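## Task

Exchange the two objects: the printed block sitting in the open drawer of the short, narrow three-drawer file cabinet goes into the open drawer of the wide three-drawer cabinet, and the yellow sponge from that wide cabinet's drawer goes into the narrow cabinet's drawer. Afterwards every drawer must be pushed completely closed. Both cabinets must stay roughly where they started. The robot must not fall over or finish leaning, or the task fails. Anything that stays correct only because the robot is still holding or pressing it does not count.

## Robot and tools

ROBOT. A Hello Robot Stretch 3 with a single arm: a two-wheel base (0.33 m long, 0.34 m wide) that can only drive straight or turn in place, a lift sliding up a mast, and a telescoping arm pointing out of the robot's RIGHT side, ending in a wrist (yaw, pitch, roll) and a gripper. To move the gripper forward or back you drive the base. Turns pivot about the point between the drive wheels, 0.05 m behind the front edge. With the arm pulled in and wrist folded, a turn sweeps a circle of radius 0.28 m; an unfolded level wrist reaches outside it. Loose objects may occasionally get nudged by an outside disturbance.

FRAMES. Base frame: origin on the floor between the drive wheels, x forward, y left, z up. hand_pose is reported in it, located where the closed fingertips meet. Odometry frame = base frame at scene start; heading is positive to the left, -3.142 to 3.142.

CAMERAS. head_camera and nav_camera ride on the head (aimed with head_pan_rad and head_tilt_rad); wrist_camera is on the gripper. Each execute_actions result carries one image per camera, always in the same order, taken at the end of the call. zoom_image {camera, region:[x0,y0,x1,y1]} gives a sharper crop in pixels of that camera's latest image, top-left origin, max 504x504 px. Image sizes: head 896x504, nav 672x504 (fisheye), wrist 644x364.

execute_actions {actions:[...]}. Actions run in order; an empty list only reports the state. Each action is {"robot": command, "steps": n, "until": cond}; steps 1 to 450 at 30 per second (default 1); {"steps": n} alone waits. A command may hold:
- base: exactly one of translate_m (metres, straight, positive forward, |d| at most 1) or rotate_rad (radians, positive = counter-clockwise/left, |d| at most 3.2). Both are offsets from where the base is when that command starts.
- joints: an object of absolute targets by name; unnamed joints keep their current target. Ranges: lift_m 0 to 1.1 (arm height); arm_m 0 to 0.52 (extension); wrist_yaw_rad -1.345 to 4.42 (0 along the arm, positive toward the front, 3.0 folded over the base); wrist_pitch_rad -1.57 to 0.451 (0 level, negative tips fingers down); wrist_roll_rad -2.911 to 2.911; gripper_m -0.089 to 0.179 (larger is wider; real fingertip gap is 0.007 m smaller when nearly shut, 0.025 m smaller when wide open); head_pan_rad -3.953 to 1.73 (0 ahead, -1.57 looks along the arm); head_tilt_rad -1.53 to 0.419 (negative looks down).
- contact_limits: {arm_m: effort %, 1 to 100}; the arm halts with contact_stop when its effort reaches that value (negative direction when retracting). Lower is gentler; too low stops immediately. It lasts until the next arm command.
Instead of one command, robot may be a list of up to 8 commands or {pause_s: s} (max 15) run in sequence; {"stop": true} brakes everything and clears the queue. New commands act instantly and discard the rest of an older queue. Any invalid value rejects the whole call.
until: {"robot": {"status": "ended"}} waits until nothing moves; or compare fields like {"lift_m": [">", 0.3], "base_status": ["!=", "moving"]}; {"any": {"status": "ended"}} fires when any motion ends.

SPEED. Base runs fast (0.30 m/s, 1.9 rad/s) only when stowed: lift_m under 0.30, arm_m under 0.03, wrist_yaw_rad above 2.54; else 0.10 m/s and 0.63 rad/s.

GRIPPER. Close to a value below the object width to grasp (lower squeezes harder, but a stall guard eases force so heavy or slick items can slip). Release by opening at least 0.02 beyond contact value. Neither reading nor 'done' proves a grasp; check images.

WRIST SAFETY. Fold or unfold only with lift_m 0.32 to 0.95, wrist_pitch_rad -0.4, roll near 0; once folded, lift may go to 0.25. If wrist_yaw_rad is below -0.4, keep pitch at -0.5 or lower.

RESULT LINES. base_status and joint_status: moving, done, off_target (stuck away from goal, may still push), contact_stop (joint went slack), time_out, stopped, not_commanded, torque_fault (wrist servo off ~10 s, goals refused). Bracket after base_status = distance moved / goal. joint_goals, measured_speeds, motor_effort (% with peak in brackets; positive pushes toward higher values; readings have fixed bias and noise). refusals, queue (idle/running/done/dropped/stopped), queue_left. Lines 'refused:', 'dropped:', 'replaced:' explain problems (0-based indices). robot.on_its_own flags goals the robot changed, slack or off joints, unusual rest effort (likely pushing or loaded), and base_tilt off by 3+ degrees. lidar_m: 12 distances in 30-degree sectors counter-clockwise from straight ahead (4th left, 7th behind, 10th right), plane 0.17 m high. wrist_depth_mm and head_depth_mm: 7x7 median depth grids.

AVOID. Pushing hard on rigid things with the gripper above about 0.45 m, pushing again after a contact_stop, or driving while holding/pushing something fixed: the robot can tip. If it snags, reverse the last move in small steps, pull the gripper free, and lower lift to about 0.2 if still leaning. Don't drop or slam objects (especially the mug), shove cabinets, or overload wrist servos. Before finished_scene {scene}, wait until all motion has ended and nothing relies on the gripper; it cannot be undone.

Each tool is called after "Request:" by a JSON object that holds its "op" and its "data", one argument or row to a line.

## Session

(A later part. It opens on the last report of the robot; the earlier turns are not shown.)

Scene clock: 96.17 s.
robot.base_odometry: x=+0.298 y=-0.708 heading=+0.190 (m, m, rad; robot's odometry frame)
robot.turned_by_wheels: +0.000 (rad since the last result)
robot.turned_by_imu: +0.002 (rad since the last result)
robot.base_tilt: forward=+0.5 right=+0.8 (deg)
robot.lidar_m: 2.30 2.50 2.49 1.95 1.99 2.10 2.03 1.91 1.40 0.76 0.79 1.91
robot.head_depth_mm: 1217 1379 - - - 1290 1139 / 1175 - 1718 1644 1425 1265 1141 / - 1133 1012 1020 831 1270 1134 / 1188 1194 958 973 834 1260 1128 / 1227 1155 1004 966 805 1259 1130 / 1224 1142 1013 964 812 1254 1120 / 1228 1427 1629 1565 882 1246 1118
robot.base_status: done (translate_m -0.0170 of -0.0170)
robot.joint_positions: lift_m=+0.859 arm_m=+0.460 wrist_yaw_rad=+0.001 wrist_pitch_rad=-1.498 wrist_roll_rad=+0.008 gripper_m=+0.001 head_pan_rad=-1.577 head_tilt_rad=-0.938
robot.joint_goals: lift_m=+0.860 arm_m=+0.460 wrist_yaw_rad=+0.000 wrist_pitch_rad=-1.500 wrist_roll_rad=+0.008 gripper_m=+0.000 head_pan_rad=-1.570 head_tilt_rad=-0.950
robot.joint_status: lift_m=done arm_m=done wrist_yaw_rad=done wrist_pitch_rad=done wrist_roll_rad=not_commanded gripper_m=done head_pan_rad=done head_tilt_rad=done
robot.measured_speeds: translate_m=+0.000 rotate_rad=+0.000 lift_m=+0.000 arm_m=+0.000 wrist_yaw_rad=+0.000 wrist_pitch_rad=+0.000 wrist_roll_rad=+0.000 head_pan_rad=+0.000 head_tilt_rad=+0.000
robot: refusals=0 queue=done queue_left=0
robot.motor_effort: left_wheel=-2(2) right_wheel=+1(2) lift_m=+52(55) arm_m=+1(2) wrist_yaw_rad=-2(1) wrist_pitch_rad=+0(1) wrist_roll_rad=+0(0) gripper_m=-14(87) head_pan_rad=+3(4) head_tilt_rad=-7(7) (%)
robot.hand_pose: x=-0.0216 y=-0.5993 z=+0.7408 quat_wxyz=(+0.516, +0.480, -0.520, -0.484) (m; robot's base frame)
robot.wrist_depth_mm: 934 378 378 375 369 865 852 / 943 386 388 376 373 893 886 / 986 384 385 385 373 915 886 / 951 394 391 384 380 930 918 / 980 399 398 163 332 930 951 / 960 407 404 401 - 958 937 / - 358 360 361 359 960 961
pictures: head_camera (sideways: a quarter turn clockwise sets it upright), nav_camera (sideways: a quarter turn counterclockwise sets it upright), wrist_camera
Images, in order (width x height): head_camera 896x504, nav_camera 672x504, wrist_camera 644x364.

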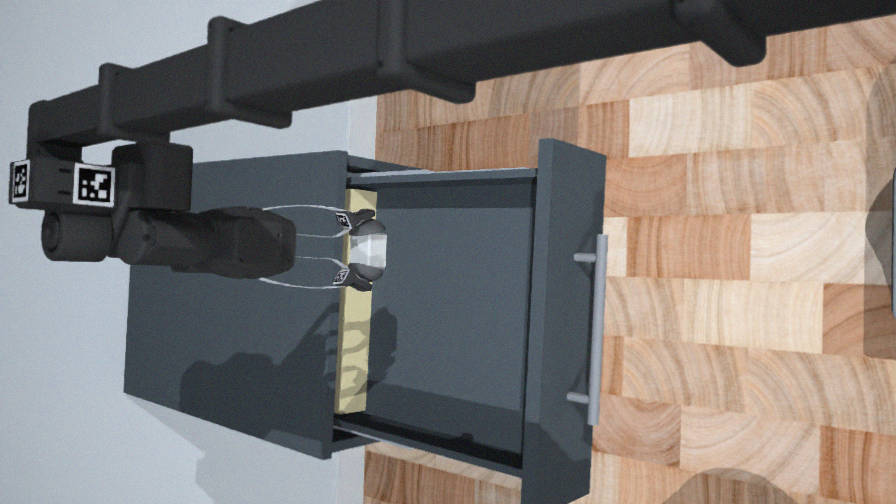

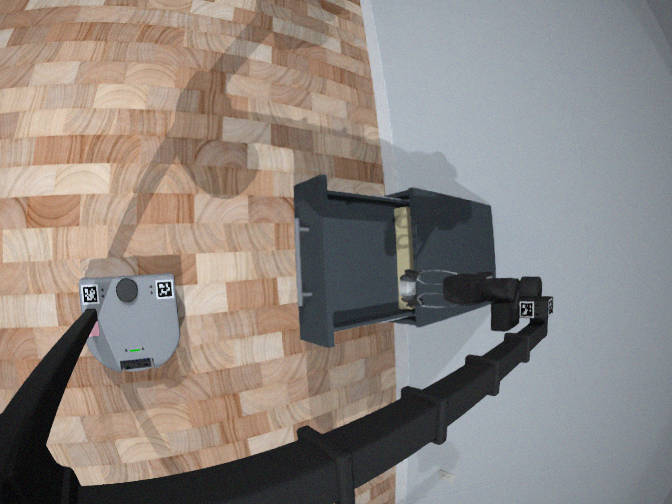

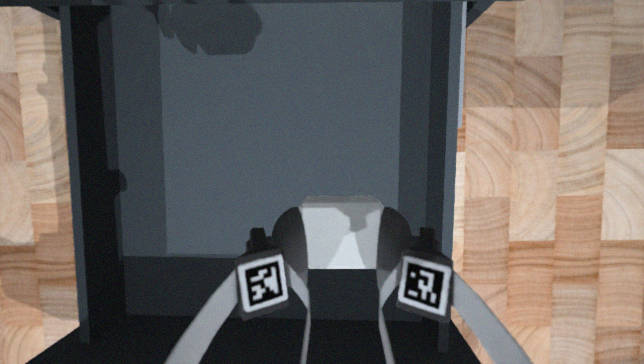

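Request:
{"op": "execute_actions", "data": {
  "actions": [
    {"robot":[{"joints":{"arm_m":0.0}},{"base":{"rotate_rad":2.147},"joints":{"head_tilt_rad":-0.7}},{"base":{"translate_m":1.0},"joints":{"lift_m":1.09}},{"base":{"translate_m":0.395}},{"base":{"rotate_rad":0.995}}],"steps":450,"until":{"robot":{"status":"ended"}}},
    {"steps":450,"until":{"robot":{"status":"ended"}}},
    {"steps":150,"until":{"robot":{"status":"ended"}}}
  ]
}}

Scene clock: 131.57 s.
robot.base_odometry: x=-0.669 y=+0.297 heading=-2.951 (m, m, rad; robot's odometry frame)
robot.turned_by_wheels: +3.142 (rad since the last result)
robot.turned_by_imu: +3.144 (rad since the last result)
robot.base_tilt: forward=+0.6 right=+0.7 (deg)
robot.lidar_m: 1.24 1.31 1.80 2.28 2.02 3.17 2.80 1.75 0.78 0.75 0.78 1.29
robot.head_depth_mm: - - - - - 652 1251 / - - - - - - - / - - - - - - - / 1037 848 773 - - - - / 1057 869 748 490 537 624 1197 / 1057 859 741 481 536 641 1208 / 1055 843 736 481 537 641 1198
robot.base_status: done (rotate_rad +0.9949 of +0.9950)
robot.joint_positions: lift_m=+1.089 arm_m=+0.000 wrist_yaw_rad=+0.001 wrist_pitch_rad=-1.498 wrist_roll_rad=+0.008 gripper_m=+0.001 head_pan_rad=-1.577 head_tilt_rad=-0.705
robot.joint_goals: lift_m=+1.090 arm_m=+0.000 wrist_yaw_rad=+0.000 wrist_pitch_rad=-1.500 wrist_roll_rad=+0.008 gripper_m=+0.000 head_pan_rad=-1.570 head_tilt_rad=-0.700
robot.joint_status: lift_m=done arm_m=done wrist_yaw_rad=done wrist_pitch_rad=done wrist_roll_rad=not_commanded gripper_m=done head_pan_rad=done head_tilt_rad=done
robot.measured_speeds: translate_m=+0.000 rotate_rad=+0.000 lift_m=+0.000 arm_m=+0.000 wrist_yaw_rad=+0.000 wrist_pitch_rad=+0.000 wrist_roll_rad=+0.000 head_pan_rad=+0.000 head_tilt_rad=+0.000
robot: refusals=0 queue=done queue_left=0
robot.motor_effort: left_wheel=-2(5) right_wheel=+2(4) lift_m=+53(53) arm_m=-4(3) wrist_yaw_rad=+0(2) wrist_pitch_rad=-1(1) wrist_roll_rad=+0(0) gripper_m=-13(14) head_pan_rad=+3(3) head_tilt_rad=+3(25) (%)
robot.hand_pose: x=-0.0216 y=-0.1399 z=+0.9708 quat_wxyz=(+0.516, +0.480, -0.520, -0.484) (m; robot's base frame)
robot.wrist_depth_mm: - - - - - - - / - - - - - - - / - - - - - - - / - - - - - - - / - - - 162 - - - / - - - - - - - / - - - - - - -
pictures: head_camera (sideways: a quarter turn clockwise sets it upright), nav_camera (sideways: a quarter turn counterclockwise sets it upright), wrist_camera
Images, in order (width x height): head_camera 896x504, nav_camera 672x504, wrist_camera 644x364.

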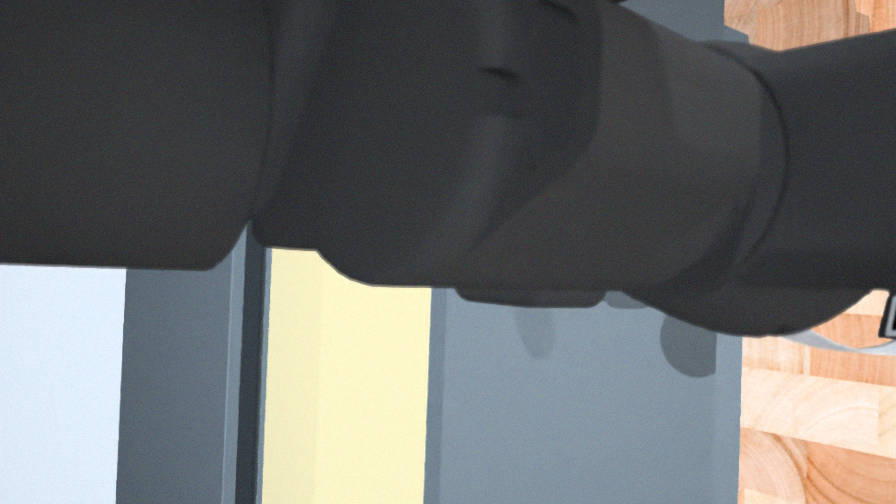

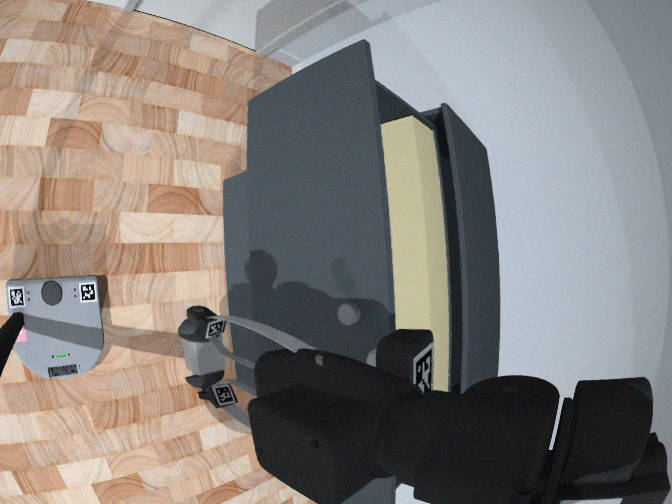

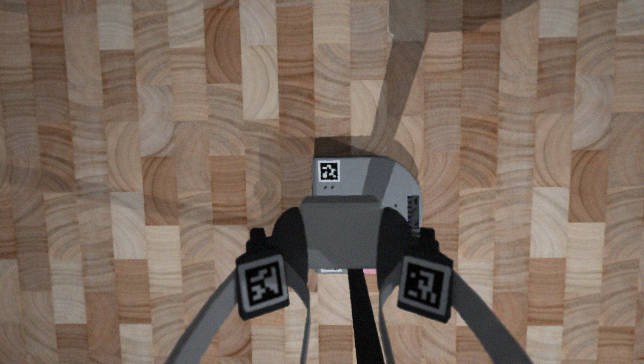

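Request:
{"op": "execute_actions", "data": {
  "actions": [
    {"robot":[{"joints":{"wrist_pitch_rad":-0.45,"lift_m":1.098}},{"joints":{"arm_m":0.30}},{"joints":{"arm_m":0.37,"wrist_pitch_rad":-1.0}},{"joints":{"arm_m":0.42,"wrist_pitch_rad":-1.5}}],"steps":450,"until":{"robot":{"status":"ended"}}}
  ]
}}

Scene clock: 150.73 s.
robot.base_odometry: x=-0.669 y=+0.297 heading=-2.951 (m, m, rad; robot's odometry frame)
robot.turned_by_wheels: +0.000 (rad since the last result)
robot.turned_by_imu: +0.002 (rad since the last result)
robot.base_tilt: forward=+0.6 right=+0.8 (deg)
robot.lidar_m: 1.24 1.31 1.80 2.28 2.02 3.18 2.80 1.75 0.78 0.75 0.78 1.29
robot.head_depth_mm: 1050 864 752 491 537 642 1237 / 1069 851 750 491 536 640 1229 / 1078 837 756 490 536 641 1225 / 1056 - 754 490 535 639 1220 / 1050 866 749 491 536 640 1213 / 1051 854 741 481 537 641 1213 / 1054 842 736 480 535 639 1207
robot.base_status: done (rotate_rad +0.9949 of +0.9950)
robot.joint_positions: lift_m=+1.097 arm_m=+0.420 wrist_yaw_rad=+0.001 wrist_pitch_rad=-1.495 wrist_roll_rad=+0.008 gripper_m=+0.001 head_pan_rad=-1.577 head_tilt_rad=-0.705
robot.joint_goals: lift_m=+1.098 arm_m=+0.420 wrist_yaw_rad=+0.000 wrist_pitch_rad=-1.500 wrist_roll_rad=+0.008 gripper_m=+0.000 head_pan_rad=-1.570 head_tilt_rad=-0.700
robot.joint_status: lift_m=done arm_m=done wrist_yaw_rad=done wrist_pitch_rad=done wrist_roll_rad=not_commanded gripper_m=done head_pan_rad=done head_tilt_rad=done
robot.measured_speeds: translate_m=+0.000 rotate_rad=+0.000 lift_m=+0.000 arm_m=+0.000 wrist_yaw_rad=+0.000 wrist_pitch_rad=+0.000 wrist_roll_rad=+0.000 head_pan_rad=+0.000 head_tilt_rad=+0.000
robot: refusals=0 queue=done queue_left=0
robot.motor_effort: left_wheel=-2(2) right_wheel=+1(1) lift_m=+53(54) arm_m=+2(3) wrist_yaw_rad=-1(1) wrist_pitch_rad=-1(5) wrist_roll_rad=+0(0) gripper_m=-14(14) head_pan_rad=+3(3) head_tilt_rad=+3(3) (%)
robot.hand_pose: x=-0.0216 y=-0.5600 z=+0.9788 quat_wxyz=(+0.517, +0.479, -0.520, -0.483) (m; robot's base frame)
robot.wrist_depth_mm: 223 227 233 234 237 238 247 / 377 390 397 406 411 415 409 / 446 439 439 429 424 422 418 / 454 442 443 433 429 430 418 / 457 455 449 163 436 440 386 / 457 461 454 436 - 438 424 / 341 339 341 333 336 334 326
pictures: head_camera (sideways: a quarter turn clockwise sets it upright), nav_camera (sideways: a quarter turn counterclockwise sets it upright), wrist_camera
Images, in order (width x height): head_camera 896x504, nav_camera 672x504, wrist_camera 644x364.

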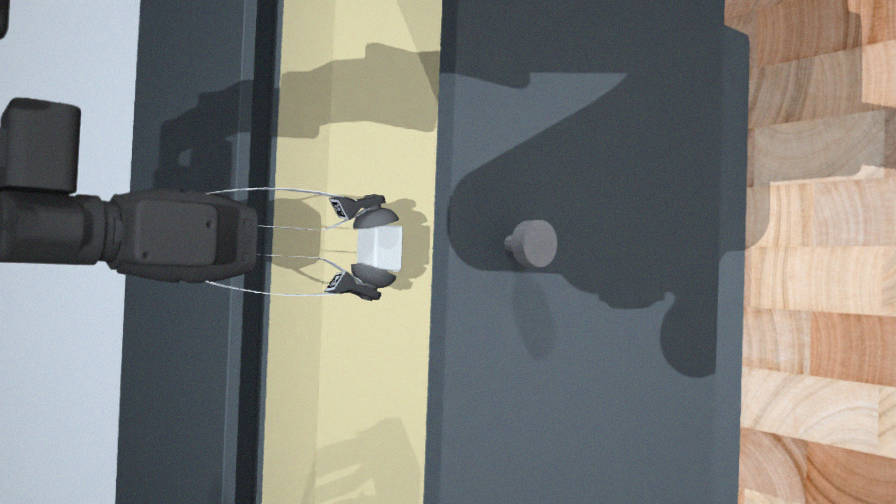

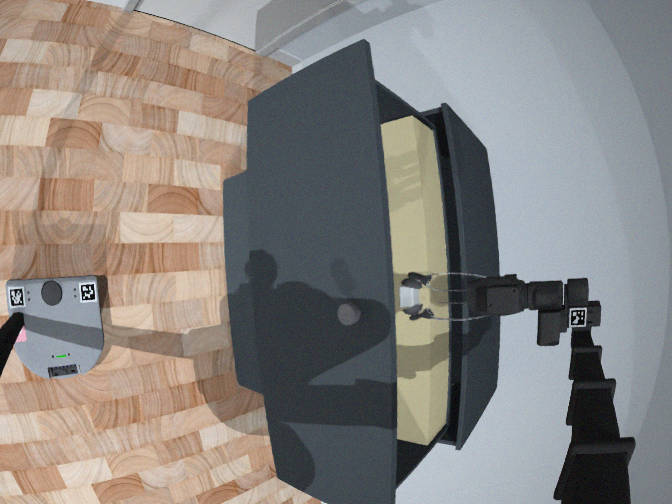

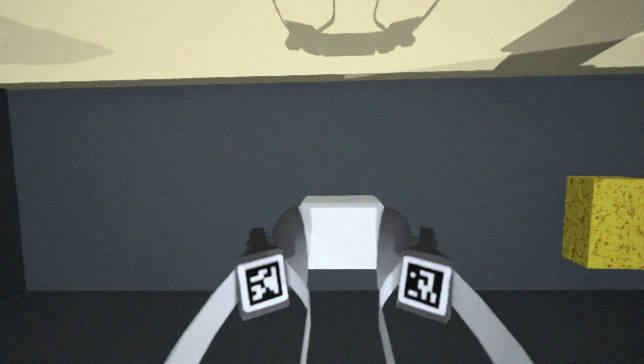

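Request:
{"op": "execute_actions", "data": {
  "actions": [
    {"robot":[{"base":{"translate_m":-0.15},"joints":{"lift_m":0.89}}],"steps":450,"until":{"robot":{"status":"ended"}}}
  ]
}}

Scene clock: 158.47 s.
robot.base_odometry: x=-0.522 y=+0.325 heading=-2.951 (m, m, rad; robot's odometry frame)
robot.turned_by_wheels: +0.000 (rad since the last result)
robot.turned_by_imu: +0.002 (rad since the last result)
robot.base_tilt: forward=+0.6 right=+0.9 (deg)
robot.lidar_m: 1.39 1.46 2.02 1.98 1.99 3.02 2.66 1.75 0.78 0.75 0.78 1.44
robot.head_depth_mm: 1051 864 765 - - 658 1230 / 1050 881 - 485 535 640 1232 / 1054 902 - 489 534 639 1227 / 1049 874 - 475 534 639 1220 / 1052 869 750 489 535 639 1218 / 1055 854 740 480 535 639 1203 / 1050 843 736 480 534 640 1203
robot.base_status: done (translate_m -0.1500 of -0.1500)
robot.joint_positions: lift_m=+0.891 arm_m=+0.420 wrist_yaw_rad=+0.001 wrist_pitch_rad=-1.496 wrist_roll_rad=+0.008 gripper_m=+0.001 head_pan_rad=-1.577 head_tilt_rad=-0.705
robot.joint_goals: lift_m=+0.890 arm_m=+0.420 wrist_yaw_rad=+0.000 wrist_pitch_rad=-1.500 wrist_roll_rad=+0.008 gripper_m=+0.000 head_pan_rad=-1.570 head_tilt_rad=-0.700
robot.joint_status: lift_m=done arm_m=done wrist_yaw_rad=done wrist_pitch_rad=done wrist_roll_rad=not_commanded gripper_m=done head_pan_rad=done head_tilt_rad=done
robot.measured_speeds: translate_m=+0.000 rotate_rad=+0.000 lift_m=+0.000 arm_m=+0.000 wrist_yaw_rad=+0.000 wrist_pitch_rad=+0.000 wrist_roll_rad=+0.000 head_pan_rad=+0.000 head_tilt_rad=+0.000
robot: refusals=0 queue=done queue_left=0
robot.motor_effort: left_wheel=-1(5) right_wheel=+1(3) lift_m=+20(53) arm_m=+3(2) wrist_yaw_rad=-1(1) wrist_pitch_rad=-1(1) wrist_roll_rad=+0(0) gripper_m=-13(14) head_pan_rad=+4(4) head_tilt_rad=+2(2) (%)
robot.hand_pose: x=-0.0216 y=-0.5598 z=+0.7720 quat_wxyz=(+0.516, +0.479, -0.520, -0.483) (m; robot's base frame)
robot.wrist_depth_mm: 223 219 219 216 215 213 210 / 225 224 223 219 217 215 210 / 229 226 225 222 221 218 214 / 232 229 227 225 223 221 219 / 236 234 230 163 224 223 181 / 240 237 236 233 - 225 180 / 243 241 237 234 232 232 181
pictures: head_camera (sideways: a quarter turn clockwise sets it upright), nav_camera (sideways: a quarter turn counterclockwise sets it upright), wrist_camera
Images, in order (width x height): head_camera 896x504, nav_camera 672x504, wrist_camera 644x364.

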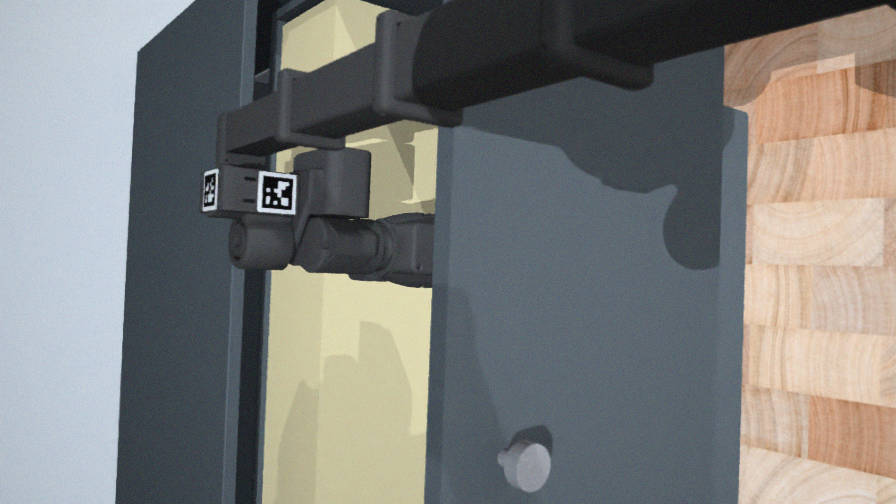

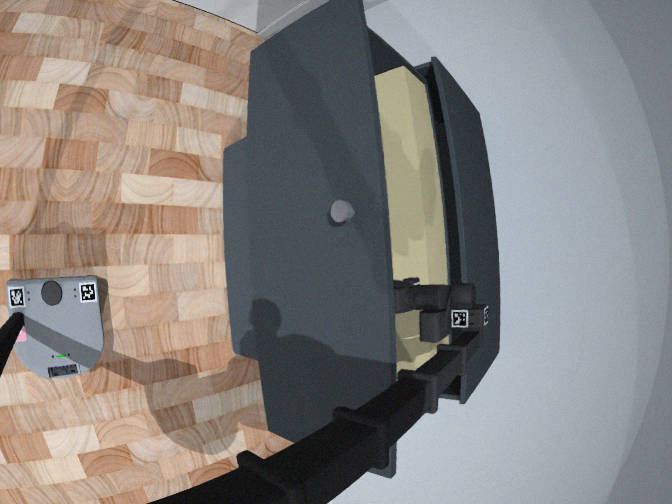

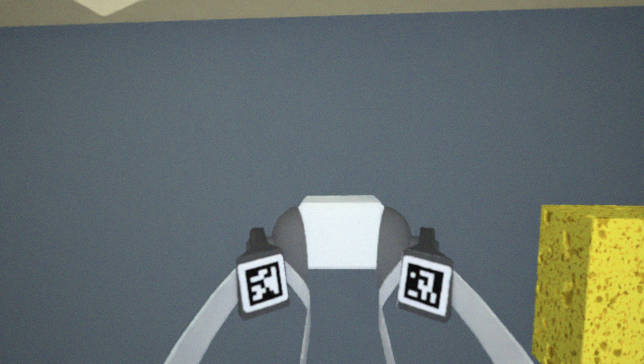

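Request:
{"op": "execute_actions", "data": {
  "actions": [
    {"robot":[{"joints":{"lift_m":0.858}},{"joints":{"gripper_m":0.10}},{"joints":{"lift_m":0.94}},{"base":{"translate_m":-0.16},"joints":{"arm_m":0.40}}],"steps":450,"until":{"robot":{"status":"ended"}}}
  ]
}}

Scene clock: 168.87 s.
robot.base_odometry: x=-0.365 y=+0.356 heading=-2.951 (m, m, rad; robot's odometry frame)
robot.turned_by_wheels: +0.000 (rad since the last result)
robot.turned_by_imu: +0.003 (rad since the last result)
robot.base_tilt: forward=+0.6 right=+0.9 (deg)
robot.lidar_m: 1.55 1.64 2.25 1.95 2.01 2.88 2.49 1.74 1.28 0.75 0.78 1.61
robot.head_depth_mm: 1050 1149 - - 1591 1443 1239 / 1051 1134 785 488 534 1336 1234 / 1049 - 735 488 533 639 1233 / 1049 950 - 478 533 637 1220 / 1051 866 748 488 533 637 1219 / 1053 853 742 479 534 638 1211 / 1055 844 735 478 534 638 1207
robot.base_status: done (translate_m -0.1600 of -0.1600)
robot.joint_positions: lift_m=+0.939 arm_m=+0.400 wrist_yaw_rad=+0.001 wrist_pitch_rad=-1.496 wrist_roll_rad=+0.008 gripper_m=+0.100 head_pan_rad=-1.577 head_tilt_rad=-0.705
robot.joint_goals: lift_m=+0.940 arm_m=+0.400 wrist_yaw_rad=+0.000 wrist_pitch_rad=-1.500 wrist_roll_rad=+0.008 gripper_m=+0.100 head_pan_rad=-1.570 head_tilt_rad=-0.700
robot.joint_status: lift_m=done arm_m=done wrist_yaw_rad=done wrist_pitch_rad=done wrist_roll_rad=not_commanded gripper_m=done head_pan_rad=done head_tilt_rad=done
robot.measured_speeds: translate_m=+0.000 rotate_rad=+0.000 lift_m=+0.000 arm_m=+0.000 wrist_yaw_rad=+0.000 wrist_pitch_rad=+0.000 wrist_roll_rad=+0.000 head_pan_rad=+0.000 head_tilt_rad=+0.000
robot: refusals=0 queue=done queue_left=0
robot.motor_effort: left_wheel=-2(5) right_wheel=+1(3) lift_m=+53(55) arm_m=-3(3) wrist_yaw_rad=-1(1) wrist_pitch_rad=-1(1) wrist_roll_rad=+0(0) gripper_m=+0(78) head_pan_rad=+4(3) head_tilt_rad=+3(3) (%)
robot.hand_pose: x=-0.0216 y=-0.5403 z=+0.8208 quat_wxyz=(+0.516, +0.479, -0.520, -0.483) (m; robot's base frame)
robot.wrist_depth_mm: 272 269 267 262 261 231 149 / 278 273 270 270 266 231 149 / 279 279 275 272 268 233 150 / 286 264 277 232 273 234 150 / 293 286 282 232 277 217 151 / 294 290 286 237 281 - 150 / 296 293 288 287 281 243 145
pictures: head_camera (sideways: a quarter turn clockwise sets it upright), nav_camera (sideways: a quarter turn counterclockwise sets it upright), wrist_camera
Images, in order (width x height): head_camera 896x504, nav_camera 672x504, wrist_camera 644x364.

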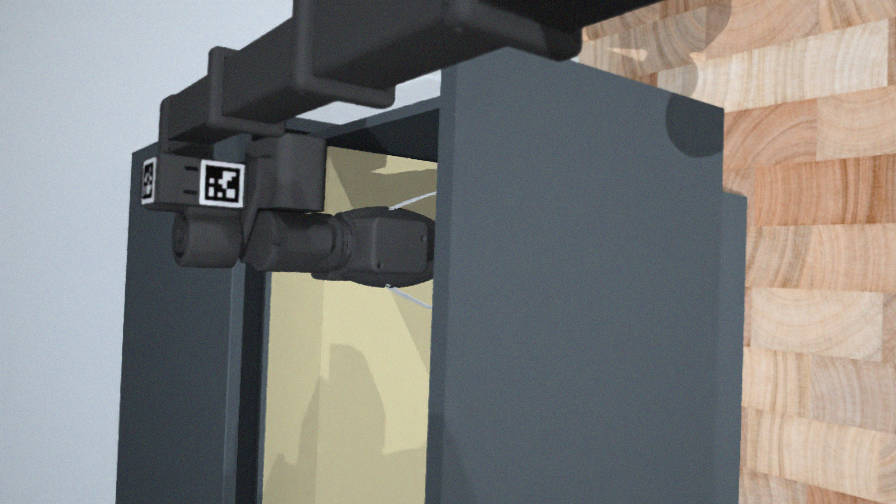

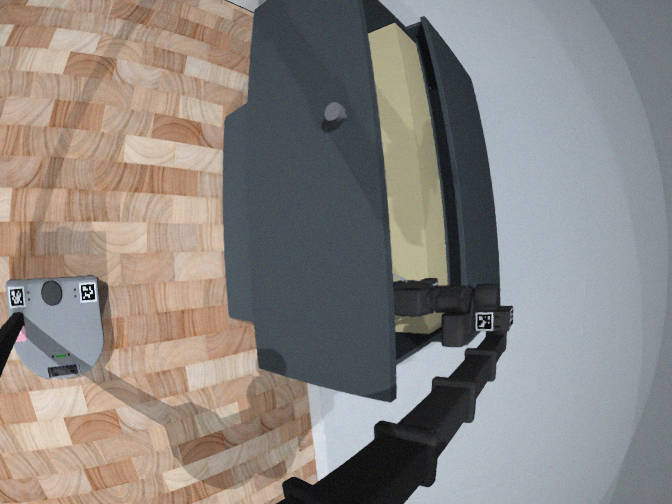

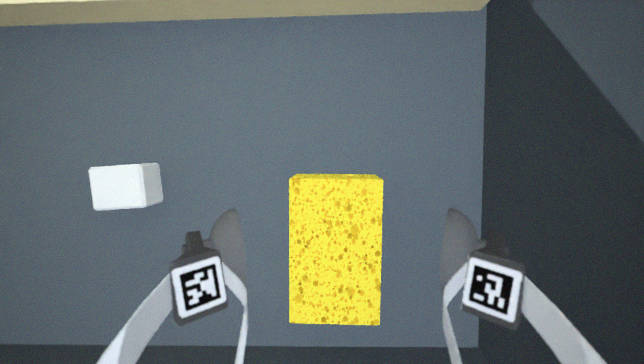

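Request:
{"op": "execute_actions", "data": {
  "actions": [
    {"robot":[{"base":{"translate_m":0.004},"joints":{"arm_m":0.385,"gripper_m":0.115}},{"joints":{"lift_m":0.86}},{"joints":{"gripper_m":0.02}},{"joints":{"lift_m":1.098}}],"steps":450,"until":{"robot":{"status":"ended"}}}
  ]
}}

Scene clock: 180.53 s.
robot.base_odometry: x=-0.368 y=+0.355 heading=-2.951 (m, m, rad; robot's odometry frame)
robot.turned_by_wheels: +0.000 (rad since the last result)
robot.turned_by_imu: +0.002 (rad since the last result)
robot.base_tilt: forward=+0.6 right=+0.9 (deg)
robot.lidar_m: 1.54 1.63 2.25 1.95 2.01 2.89 2.50 1.74 1.28 0.75 0.78 1.60
robot.head_depth_mm: 1050 1168 1309 1409 1634 1442 1238 / 1081 1131 1265 488 534 655 1239 / - 838 748 488 533 638 1224 / 1050 - 721 489 534 636 1223 / 1050 865 748 488 533 638 1214 / 1050 854 739 478 535 638 1217 / 1049 842 735 478 533 639 1204
robot.base_status: done (translate_m +0.0040 of +0.0040)
robot.joint_positions: lift_m=+1.097 arm_m=+0.385 wrist_yaw_rad=+0.001 wrist_pitch_rad=-1.496 wrist_roll_rad=+0.008 gripper_m=+0.021 head_pan_rad=-1.577 head_tilt_rad=-0.705
robot.joint_goals: lift_m=+1.098 arm_m=+0.385 wrist_yaw_rad=+0.000 wrist_pitch_rad=-1.500 wrist_roll_rad=+0.008 gripper_m=+0.020 head_pan_rad=-1.570 head_tilt_rad=-0.700
robot.joint_status: lift_m=done arm_m=done wrist_yaw_rad=done wrist_pitch_rad=done wrist_roll_rad=not_commanded gripper_m=done head_pan_rad=done head_tilt_rad=done
robot.measured_speeds: translate_m=+0.000 rotate_rad=+0.000 lift_m=+0.000 arm_m=+0.000 wrist_yaw_rad=+0.000 wrist_pitch_rad=+0.000 wrist_roll_rad=+0.000 head_pan_rad=+0.000 head_tilt_rad=+0.000
robot: refusals=0 queue=done queue_left=0
robot.motor_effort: left_wheel=-3(2) right_wheel=+1(5) lift_m=+53(55) arm_m=-3(3) wrist_yaw_rad=-1(1) wrist_pitch_rad=-1(1) wrist_roll_rad=+0(0) gripper_m=-16(91) head_pan_rad=+3(4) head_tilt_rad=+2(3) (%)
robot.hand_pose: x=-0.0216 y=-0.5253 z=+0.9788 quat_wxyz=(+0.516, +0.479, -0.520, -0.483) (m; robot's base frame)
robot.wrist_depth_mm: 317 321 323 328 336 235 181 / 444 436 429 426 426 238 181 / 448 441 437 434 427 240 - / 454 452 444 146 146 241 - / 462 458 449 148 147 241 - / 390 389 - 150 148 214 - / 278 279 274 153 244 243 -
pictures: head_camera (sideways: a quarter turn clockwise sets it upright), nav_camera (sideways: a quarter turn counterclockwise sets it upright), wrist_camera
Images, in order (width x height): head_camera 896x504, nav_camera 672x504, wrist_camera 644x364.

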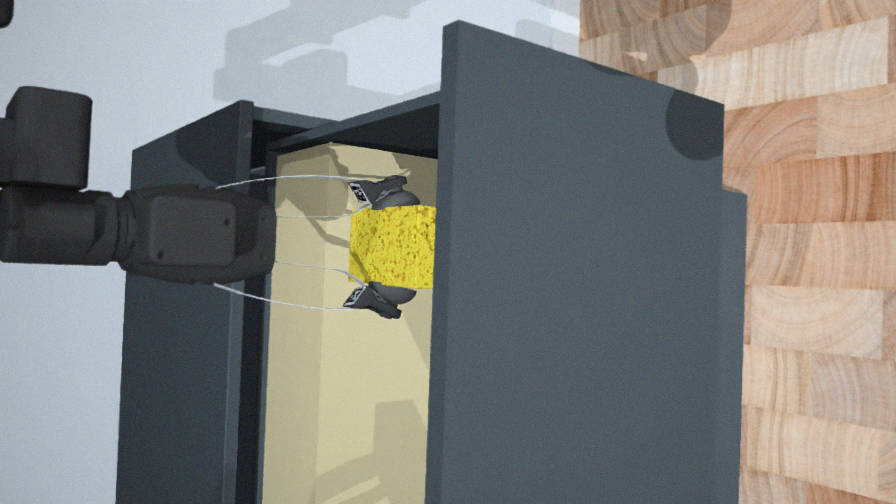

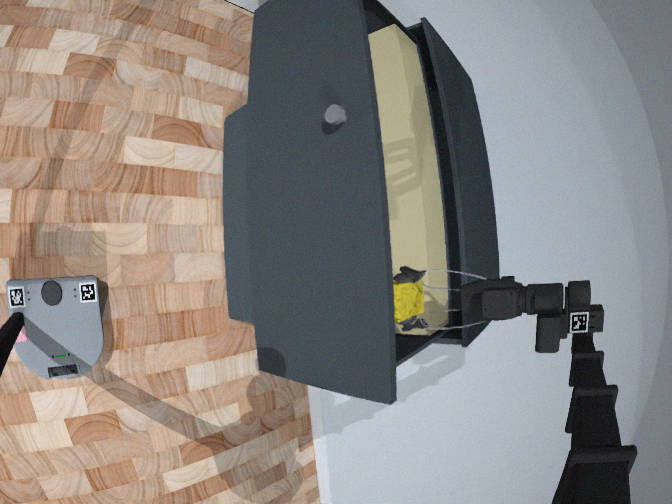

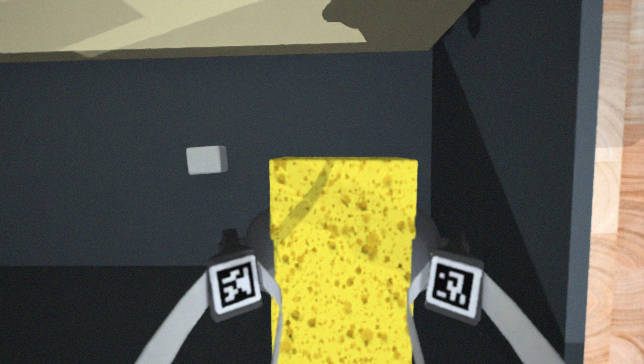

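Request:
{"op": "execute_actions", "data": {
  "actions": [
    {"robot":[{"joints":{"arm_m":0.33,"wrist_pitch_rad":-0.9}},{"joints":{"arm_m":0.28,"wrist_pitch_rad":-0.2}},{"joints":{"arm_m":0.0,"wrist_yaw_rad":0.7}},{"base":{"rotate_rad":-0.35},"joints":{"wrist_pitch_rad":-1.5}},{"base":{"translate_m":0.2},"joints":{"lift_m":0.58,"wrist_yaw_rad":0.0}},{"base":{"rotate_rad":0.35}}],"steps":450,"until":{"robot":{"status":"ended"}}},
    {"steps":300,"until":{"robot":{"status":"ended"}}}
  ]
}}

Scene clock: 207.53 s.
robot.base_odometry: x=-0.566 y=+0.387 heading=-2.951 (m, m, rad; robot's odometry frame)
robot.turned_by_wheels: +0.000 (rad since the last result)
robot.turned_by_imu: +0.004 (rad since the last result)
robot.base_tilt: forward=+0.7 right=+1.0 (deg)
robot.lidar_m: 1.35 1.43 1.97 2.05 2.07 3.08 2.68 1.65 0.71 0.68 0.71 1.41
robot.head_depth_mm: 991 869 688 726 435 520 1187 / 990 852 706 723 435 520 1207 / 993 840 700 724 435 520 1207 / 992 825 693 710 435 520 1197 / 994 815 685 712 435 521 1192 / 994 802 679 709 426 520 1186 / 994 793 701 712 426 520 1179
robot.base_status: done (rotate_rad +0.3499 of +0.3500)
robot.joint_positions: lift_m=+0.581 arm_m=+0.000 wrist_yaw_rad=+0.003 wrist_pitch_rad=-1.496 wrist_roll_rad=+0.008 gripper_m=+0.021 head_pan_rad=-1.577 head_tilt_rad=-0.705
robot.joint_goals: lift_m=+0.580 arm_m=+0.000 wrist_yaw_rad=+0.000 wrist_pitch_rad=-1.500 wrist_roll_rad=+0.008 gripper_m=+0.020 head_pan_rad=-1.570 head_tilt_rad=-0.700
robot.joint_status: lift_m=done arm_m=done wrist_yaw_rad=done wrist_pitch_rad=done wrist_roll_rad=not_commanded gripper_m=done head_pan_rad=done head_tilt_rad=done
robot.measured_speeds: translate_m=+0.000 rotate_rad=+0.000 lift_m=+0.000 arm_m=+0.000 wrist_yaw_rad=+0.000 wrist_pitch_rad=+0.000 wrist_roll_rad=+0.000 head_pan_rad=+0.000 head_tilt_rad=+0.000
robot: refusals=0 queue=done queue_left=0
robot.motor_effort: left_wheel=-2(4) right_wheel=+2(3) lift_m=+19(52) arm_m=-3(2) wrist_yaw_rad=-3(6) wrist_pitch_rad=-1(7) wrist_roll_rad=+0(0) gripper_m=-16(15) head_pan_rad=+3(3) head_tilt_rad=+3(2) (%)
robot.hand_pose: x=-0.0216 y=-0.1404 z=+0.4620 quat_wxyz=(+0.517, +0.480, -0.520, -0.483) (m; robot's base frame)
robot.wrist_depth_mm: 635 630 620 620 612 606 595 / 643 638 624 619 625 614 612 / 652 636 640 637 635 623 624 / 663 658 651 146 144 622 623 / 681 648 659 148 146 645 636 / 684 684 - 150 149 640 645 / 690 693 677 153 151 - 654
pictures: head_camera (sideways: a quarter turn clockwise sets it upright), nav_camera (sideways: a quarter turn counterclockwise sets it upright), wrist_camera
Images, in order (width x height): head_camera 896x504, nav_camera 672x504, wrist_camera 644x364.

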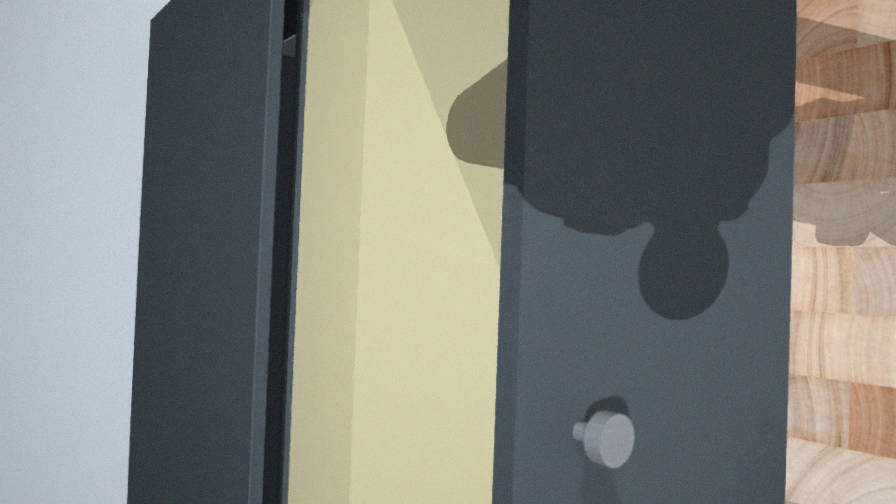

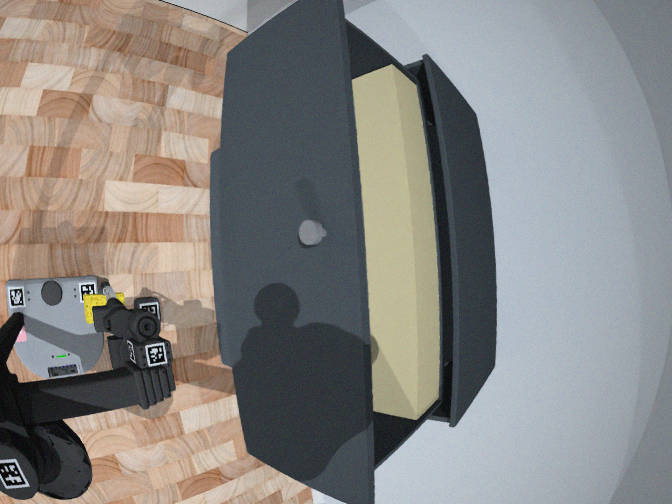

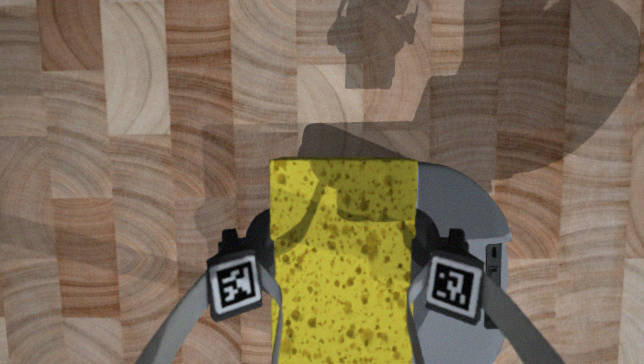

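Request:
{"op": "execute_actions", "data": {
  "actions": [
    {"robot":[{"joints":{"arm_m":0.09,"wrist_pitch_rad":-1.57,"head_tilt_rad":-0.9}},{"joints":{"arm_m":0.13},"contact_limits":{"arm_m":15}},{"joints":{"arm_m":0.41},"contact_limits":{"arm_m":15}}],"steps":450,"until":{"robot":{"status":"ended"}}}
  ]
}}

Scene clock: 217.80 s.
robot.base_odometry: x=-0.566 y=+0.387 heading=-2.951 (m, m, rad; robot's odometry frame)
robot.turned_by_wheels: +0.000 (rad since the last result)
robot.turned_by_imu: -0.005 (rad since the last result)
robot.base_tilt: forward=+0.7 right=+0.9 (deg)
robot.lidar_m: 1.35 1.44 1.96 2.05 2.07 3.07 2.68 1.66 0.71 0.68 0.71 1.41
robot.head_depth_mm: 702 608 665 801 1456 1298 1156 / 692 594 665 802 1178 1319 - / 684 594 667 - 1198 1284 1146 / 707 595 665 - 931 1278 1141 / 701 594 667 957 1197 1282 1137 / 695 582 667 956 1196 1273 1133 / 687 594 667 955 1204 1273 1131
robot.base_status: done (rotate_rad +0.3499 of +0.3500)
robot.joint_positions: lift_m=+0.580 arm_m=+0.410 wrist_yaw_rad=+0.001 wrist_pitch_rad=-1.566 wrist_roll_rad=+0.008 gripper_m=+0.021 head_pan_rad=-1.576 head_tilt_rad=-0.890
robot.joint_goals: lift_m=+0.580 arm_m=+0.410 wrist_yaw_rad=+0.000 wrist_pitch_rad=-1.570 wrist_roll_rad=+0.008 gripper_m=+0.020 head_pan_rad=-1.570 head_tilt_rad=-0.900
robot.joint_status: lift_m=done arm_m=done wrist_yaw_rad=done wrist_pitch_rad=done wrist_roll_rad=not_commanded gripper_m=done head_pan_rad=done head_tilt_rad=done
robot.measured_speeds: translate_m=+0.000 rotate_rad=+0.000 lift_m=+0.000 arm_m=+0.000 wrist_yaw_rad=+0.000 wrist_pitch_rad=+0.000 wrist_roll_rad=+0.000 head_pan_rad=+0.000 head_tilt_rad=+0.000
robot: refusals=0 queue=done queue_left=0
robot.motor_effort: left_wheel=-2(10) right_wheel=+1(9) lift_m=+26(26) arm_m=+3(17) wrist_yaw_rad=-1(3) wrist_pitch_rad=-1(2) wrist_roll_rad=+0(0) gripper_m=-16(16) head_pan_rad=+3(3) head_tilt_rad=-6(29) (%)
robot.contact_limits: arm_m 15 (drawing in: default 19, maximum 30; extending or still: default 24, maximum 40)
robot.hand_pose: x=-0.0216 y=-0.5318 z=+0.4627 quat_wxyz=(+0.499, +0.497, -0.503, -0.501) (m; robot's base frame)
robot.wrist_depth_mm: 313 315 301 333 338 350 355 / 636 606 627 612 606 603 598 / 661 643 646 626 613 625 599 / 666 658 652 146 145 632 632 / 698 672 661 148 147 633 642 / 707 698 - 150 149 656 661 / 736 717 703 152 152 702 679
pictures: head_camera (sideways: a quarter turn clockwise sets it upright), nav_camera (sideways: a quarter turn counterclockwise sets it upright), wrist_camera
Images, in order (width x height): head_camera 896x504, nav_camera 672x504, wrist_camera 644x364.

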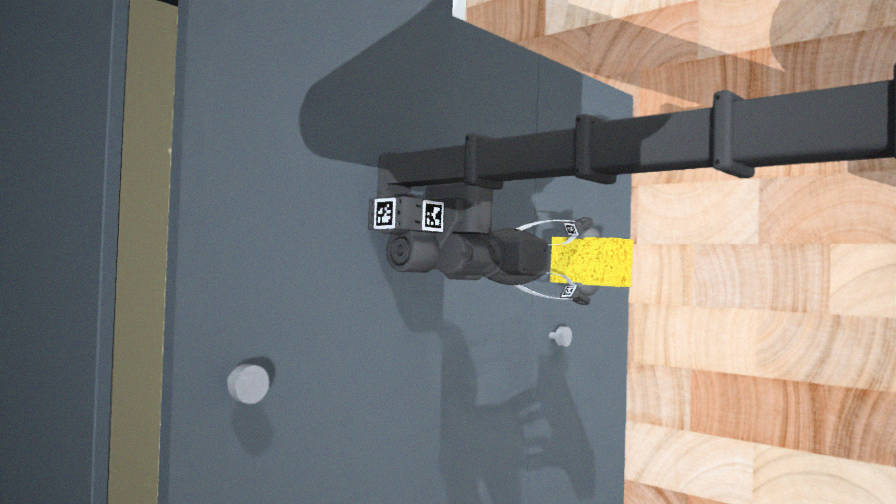

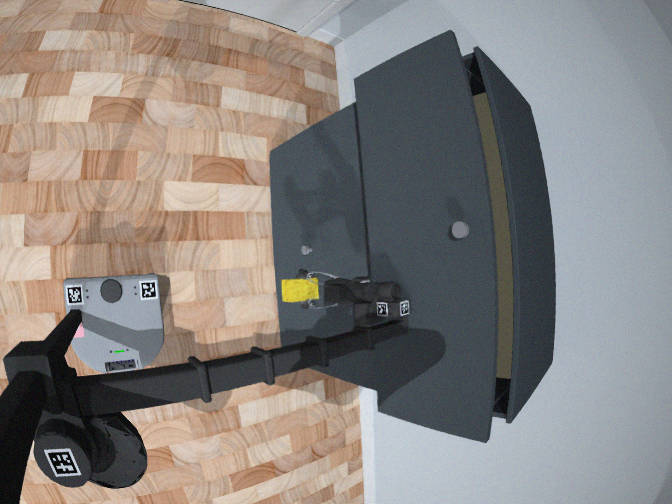

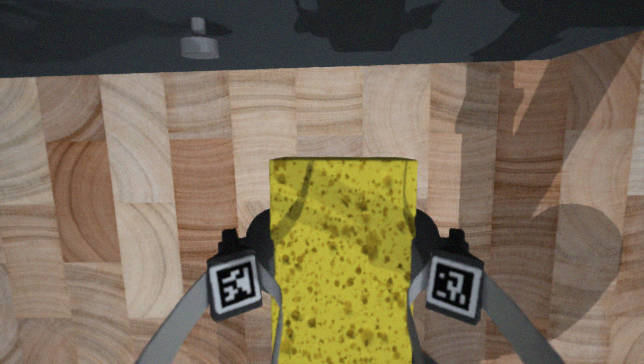

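Request:
{"op": "execute_actions", "data": {
  "actions": [
    {"robot":[{"joints":{"arm_m":0.38}},{"joints":{"lift_m":0.68}},{"joints":{"arm_m":0.47},"contact_limits":{"arm_m":15}},{"joints":{"arm_m":0.51},"contact_limits":{"arm_m":13}}],"steps":450,"until":{"robot":{"status":"ended"}}}
  ]
}}

Scene clock: 227.13 s.
robot.base_odometry: x=-0.566 y=+0.387 heading=-2.951 (m, m, rad; robot's odometry frame)
robot.turned_by_wheels: +0.000 (rad since the last result)
robot.turned_by_imu: +0.002 (rad since the last result)
robot.base_tilt: forward=+0.6 right=+1.0 (deg)
robot.lidar_m: 1.35 1.43 1.97 2.05 2.07 3.10 2.68 1.66 0.71 0.68 0.71 1.41
robot.head_depth_mm: 697 606 664 797 1451 1297 1158 / 688 593 665 799 1153 - - / 679 593 649 - 1201 1296 1146 / 705 592 663 - 853 1285 1143 / 697 594 666 959 1199 1284 1139 / 689 580 666 955 1198 1278 1132 / 682 593 664 955 1204 1262 1130
robot.base_status: done (rotate_rad +0.3500 of +0.3500)
robot.joint_positions: lift_m=+0.628 arm_m=+0.380 wrist_yaw_rad=+0.001 wrist_pitch_rad=-1.575 wrist_roll_rad=+0.008 gripper_m=+0.021 head_pan_rad=-1.576 head_tilt_rad=-0.891
robot.joint_goals: lift_m=+0.629 arm_m=+0.380 wrist_yaw_rad=+0.000 wrist_pitch_rad=-1.570 wrist_roll_rad=+0.008 gripper_m=+0.020 head_pan_rad=-1.570 head_tilt_rad=-0.900
robot.joint_status: lift_m=contact_stop arm_m=done wrist_yaw_rad=done wrist_pitch_rad=done wrist_roll_rad=not_commanded gripper_m=done head_pan_rad=done head_tilt_rad=done
robot.measured_speeds: translate_m=+0.000 rotate_rad=-0.001 lift_m=-0.016 arm_m=+0.000 wrist_yaw_rad=+0.000 wrist_pitch_rad=+0.000 wrist_roll_rad=+0.024 head_pan_rad=+0.000 head_tilt_rad=+0.000
robot: refusals=0 queue=dropped queue_left=0
robot.on_its_own: lift_m is slack since a contact_stop, until your next command for it (your +0.680 is given up)
robot.motor_effort: left_wheel=+0(2) right_wheel=+0(2) lift_m=+60(87) arm_m=-1(1) wrist_yaw_rad=-1(1) wrist_pitch_rad=+2(6) wrist_roll_rad=+0(1) gripper_m=-16(16) head_pan_rad=+4(3) head_tilt_rad=-6(5) (%)
robot.hand_pose: x=-0.0217 y=-0.4999 z=+0.5110 quat_wxyz=(+0.497, +0.499, -0.500, -0.503) (m; robot's base frame)
robot.wrist_depth_mm: 447 458 466 479 506 515 632 / 679 676 655 648 645 644 641 / 669 689 686 678 680 665 666 / 711 702 710 146 146 675 674 / 730 718 717 147 147 698 698 / 754 749 - 150 148 722 712 / 785 778 762 152 152 729 732
pictures: head_camera (sideways: a quarter turn clockwise sets it upright), nav_camera (sideways: a quarter turn counterclockwise sets it upright), wrist_camera
dropped: robot: command 1 of its queue: lift_m: contact_stop
Images, in order (width x height): head_camera 896x504, nav_camera 672x504, wrist_camera 644x364.

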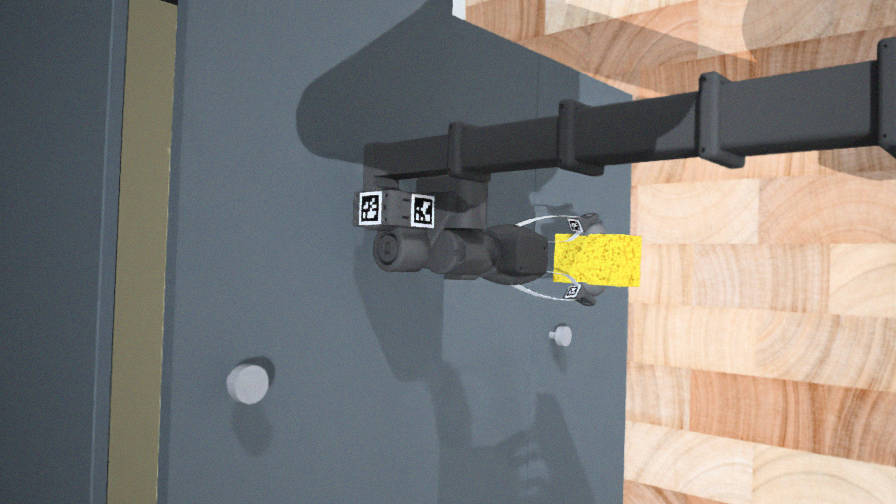

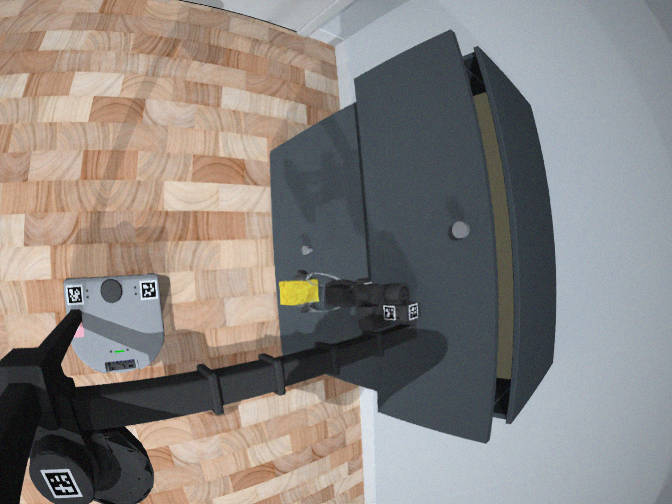

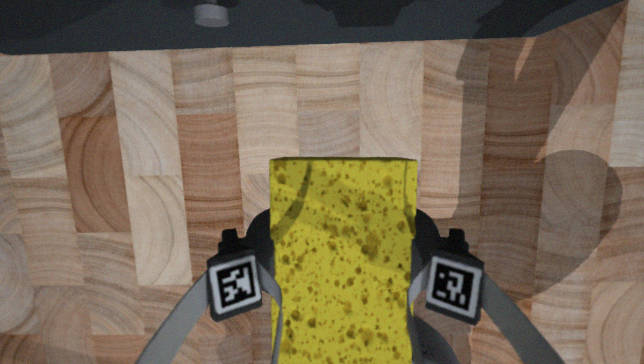

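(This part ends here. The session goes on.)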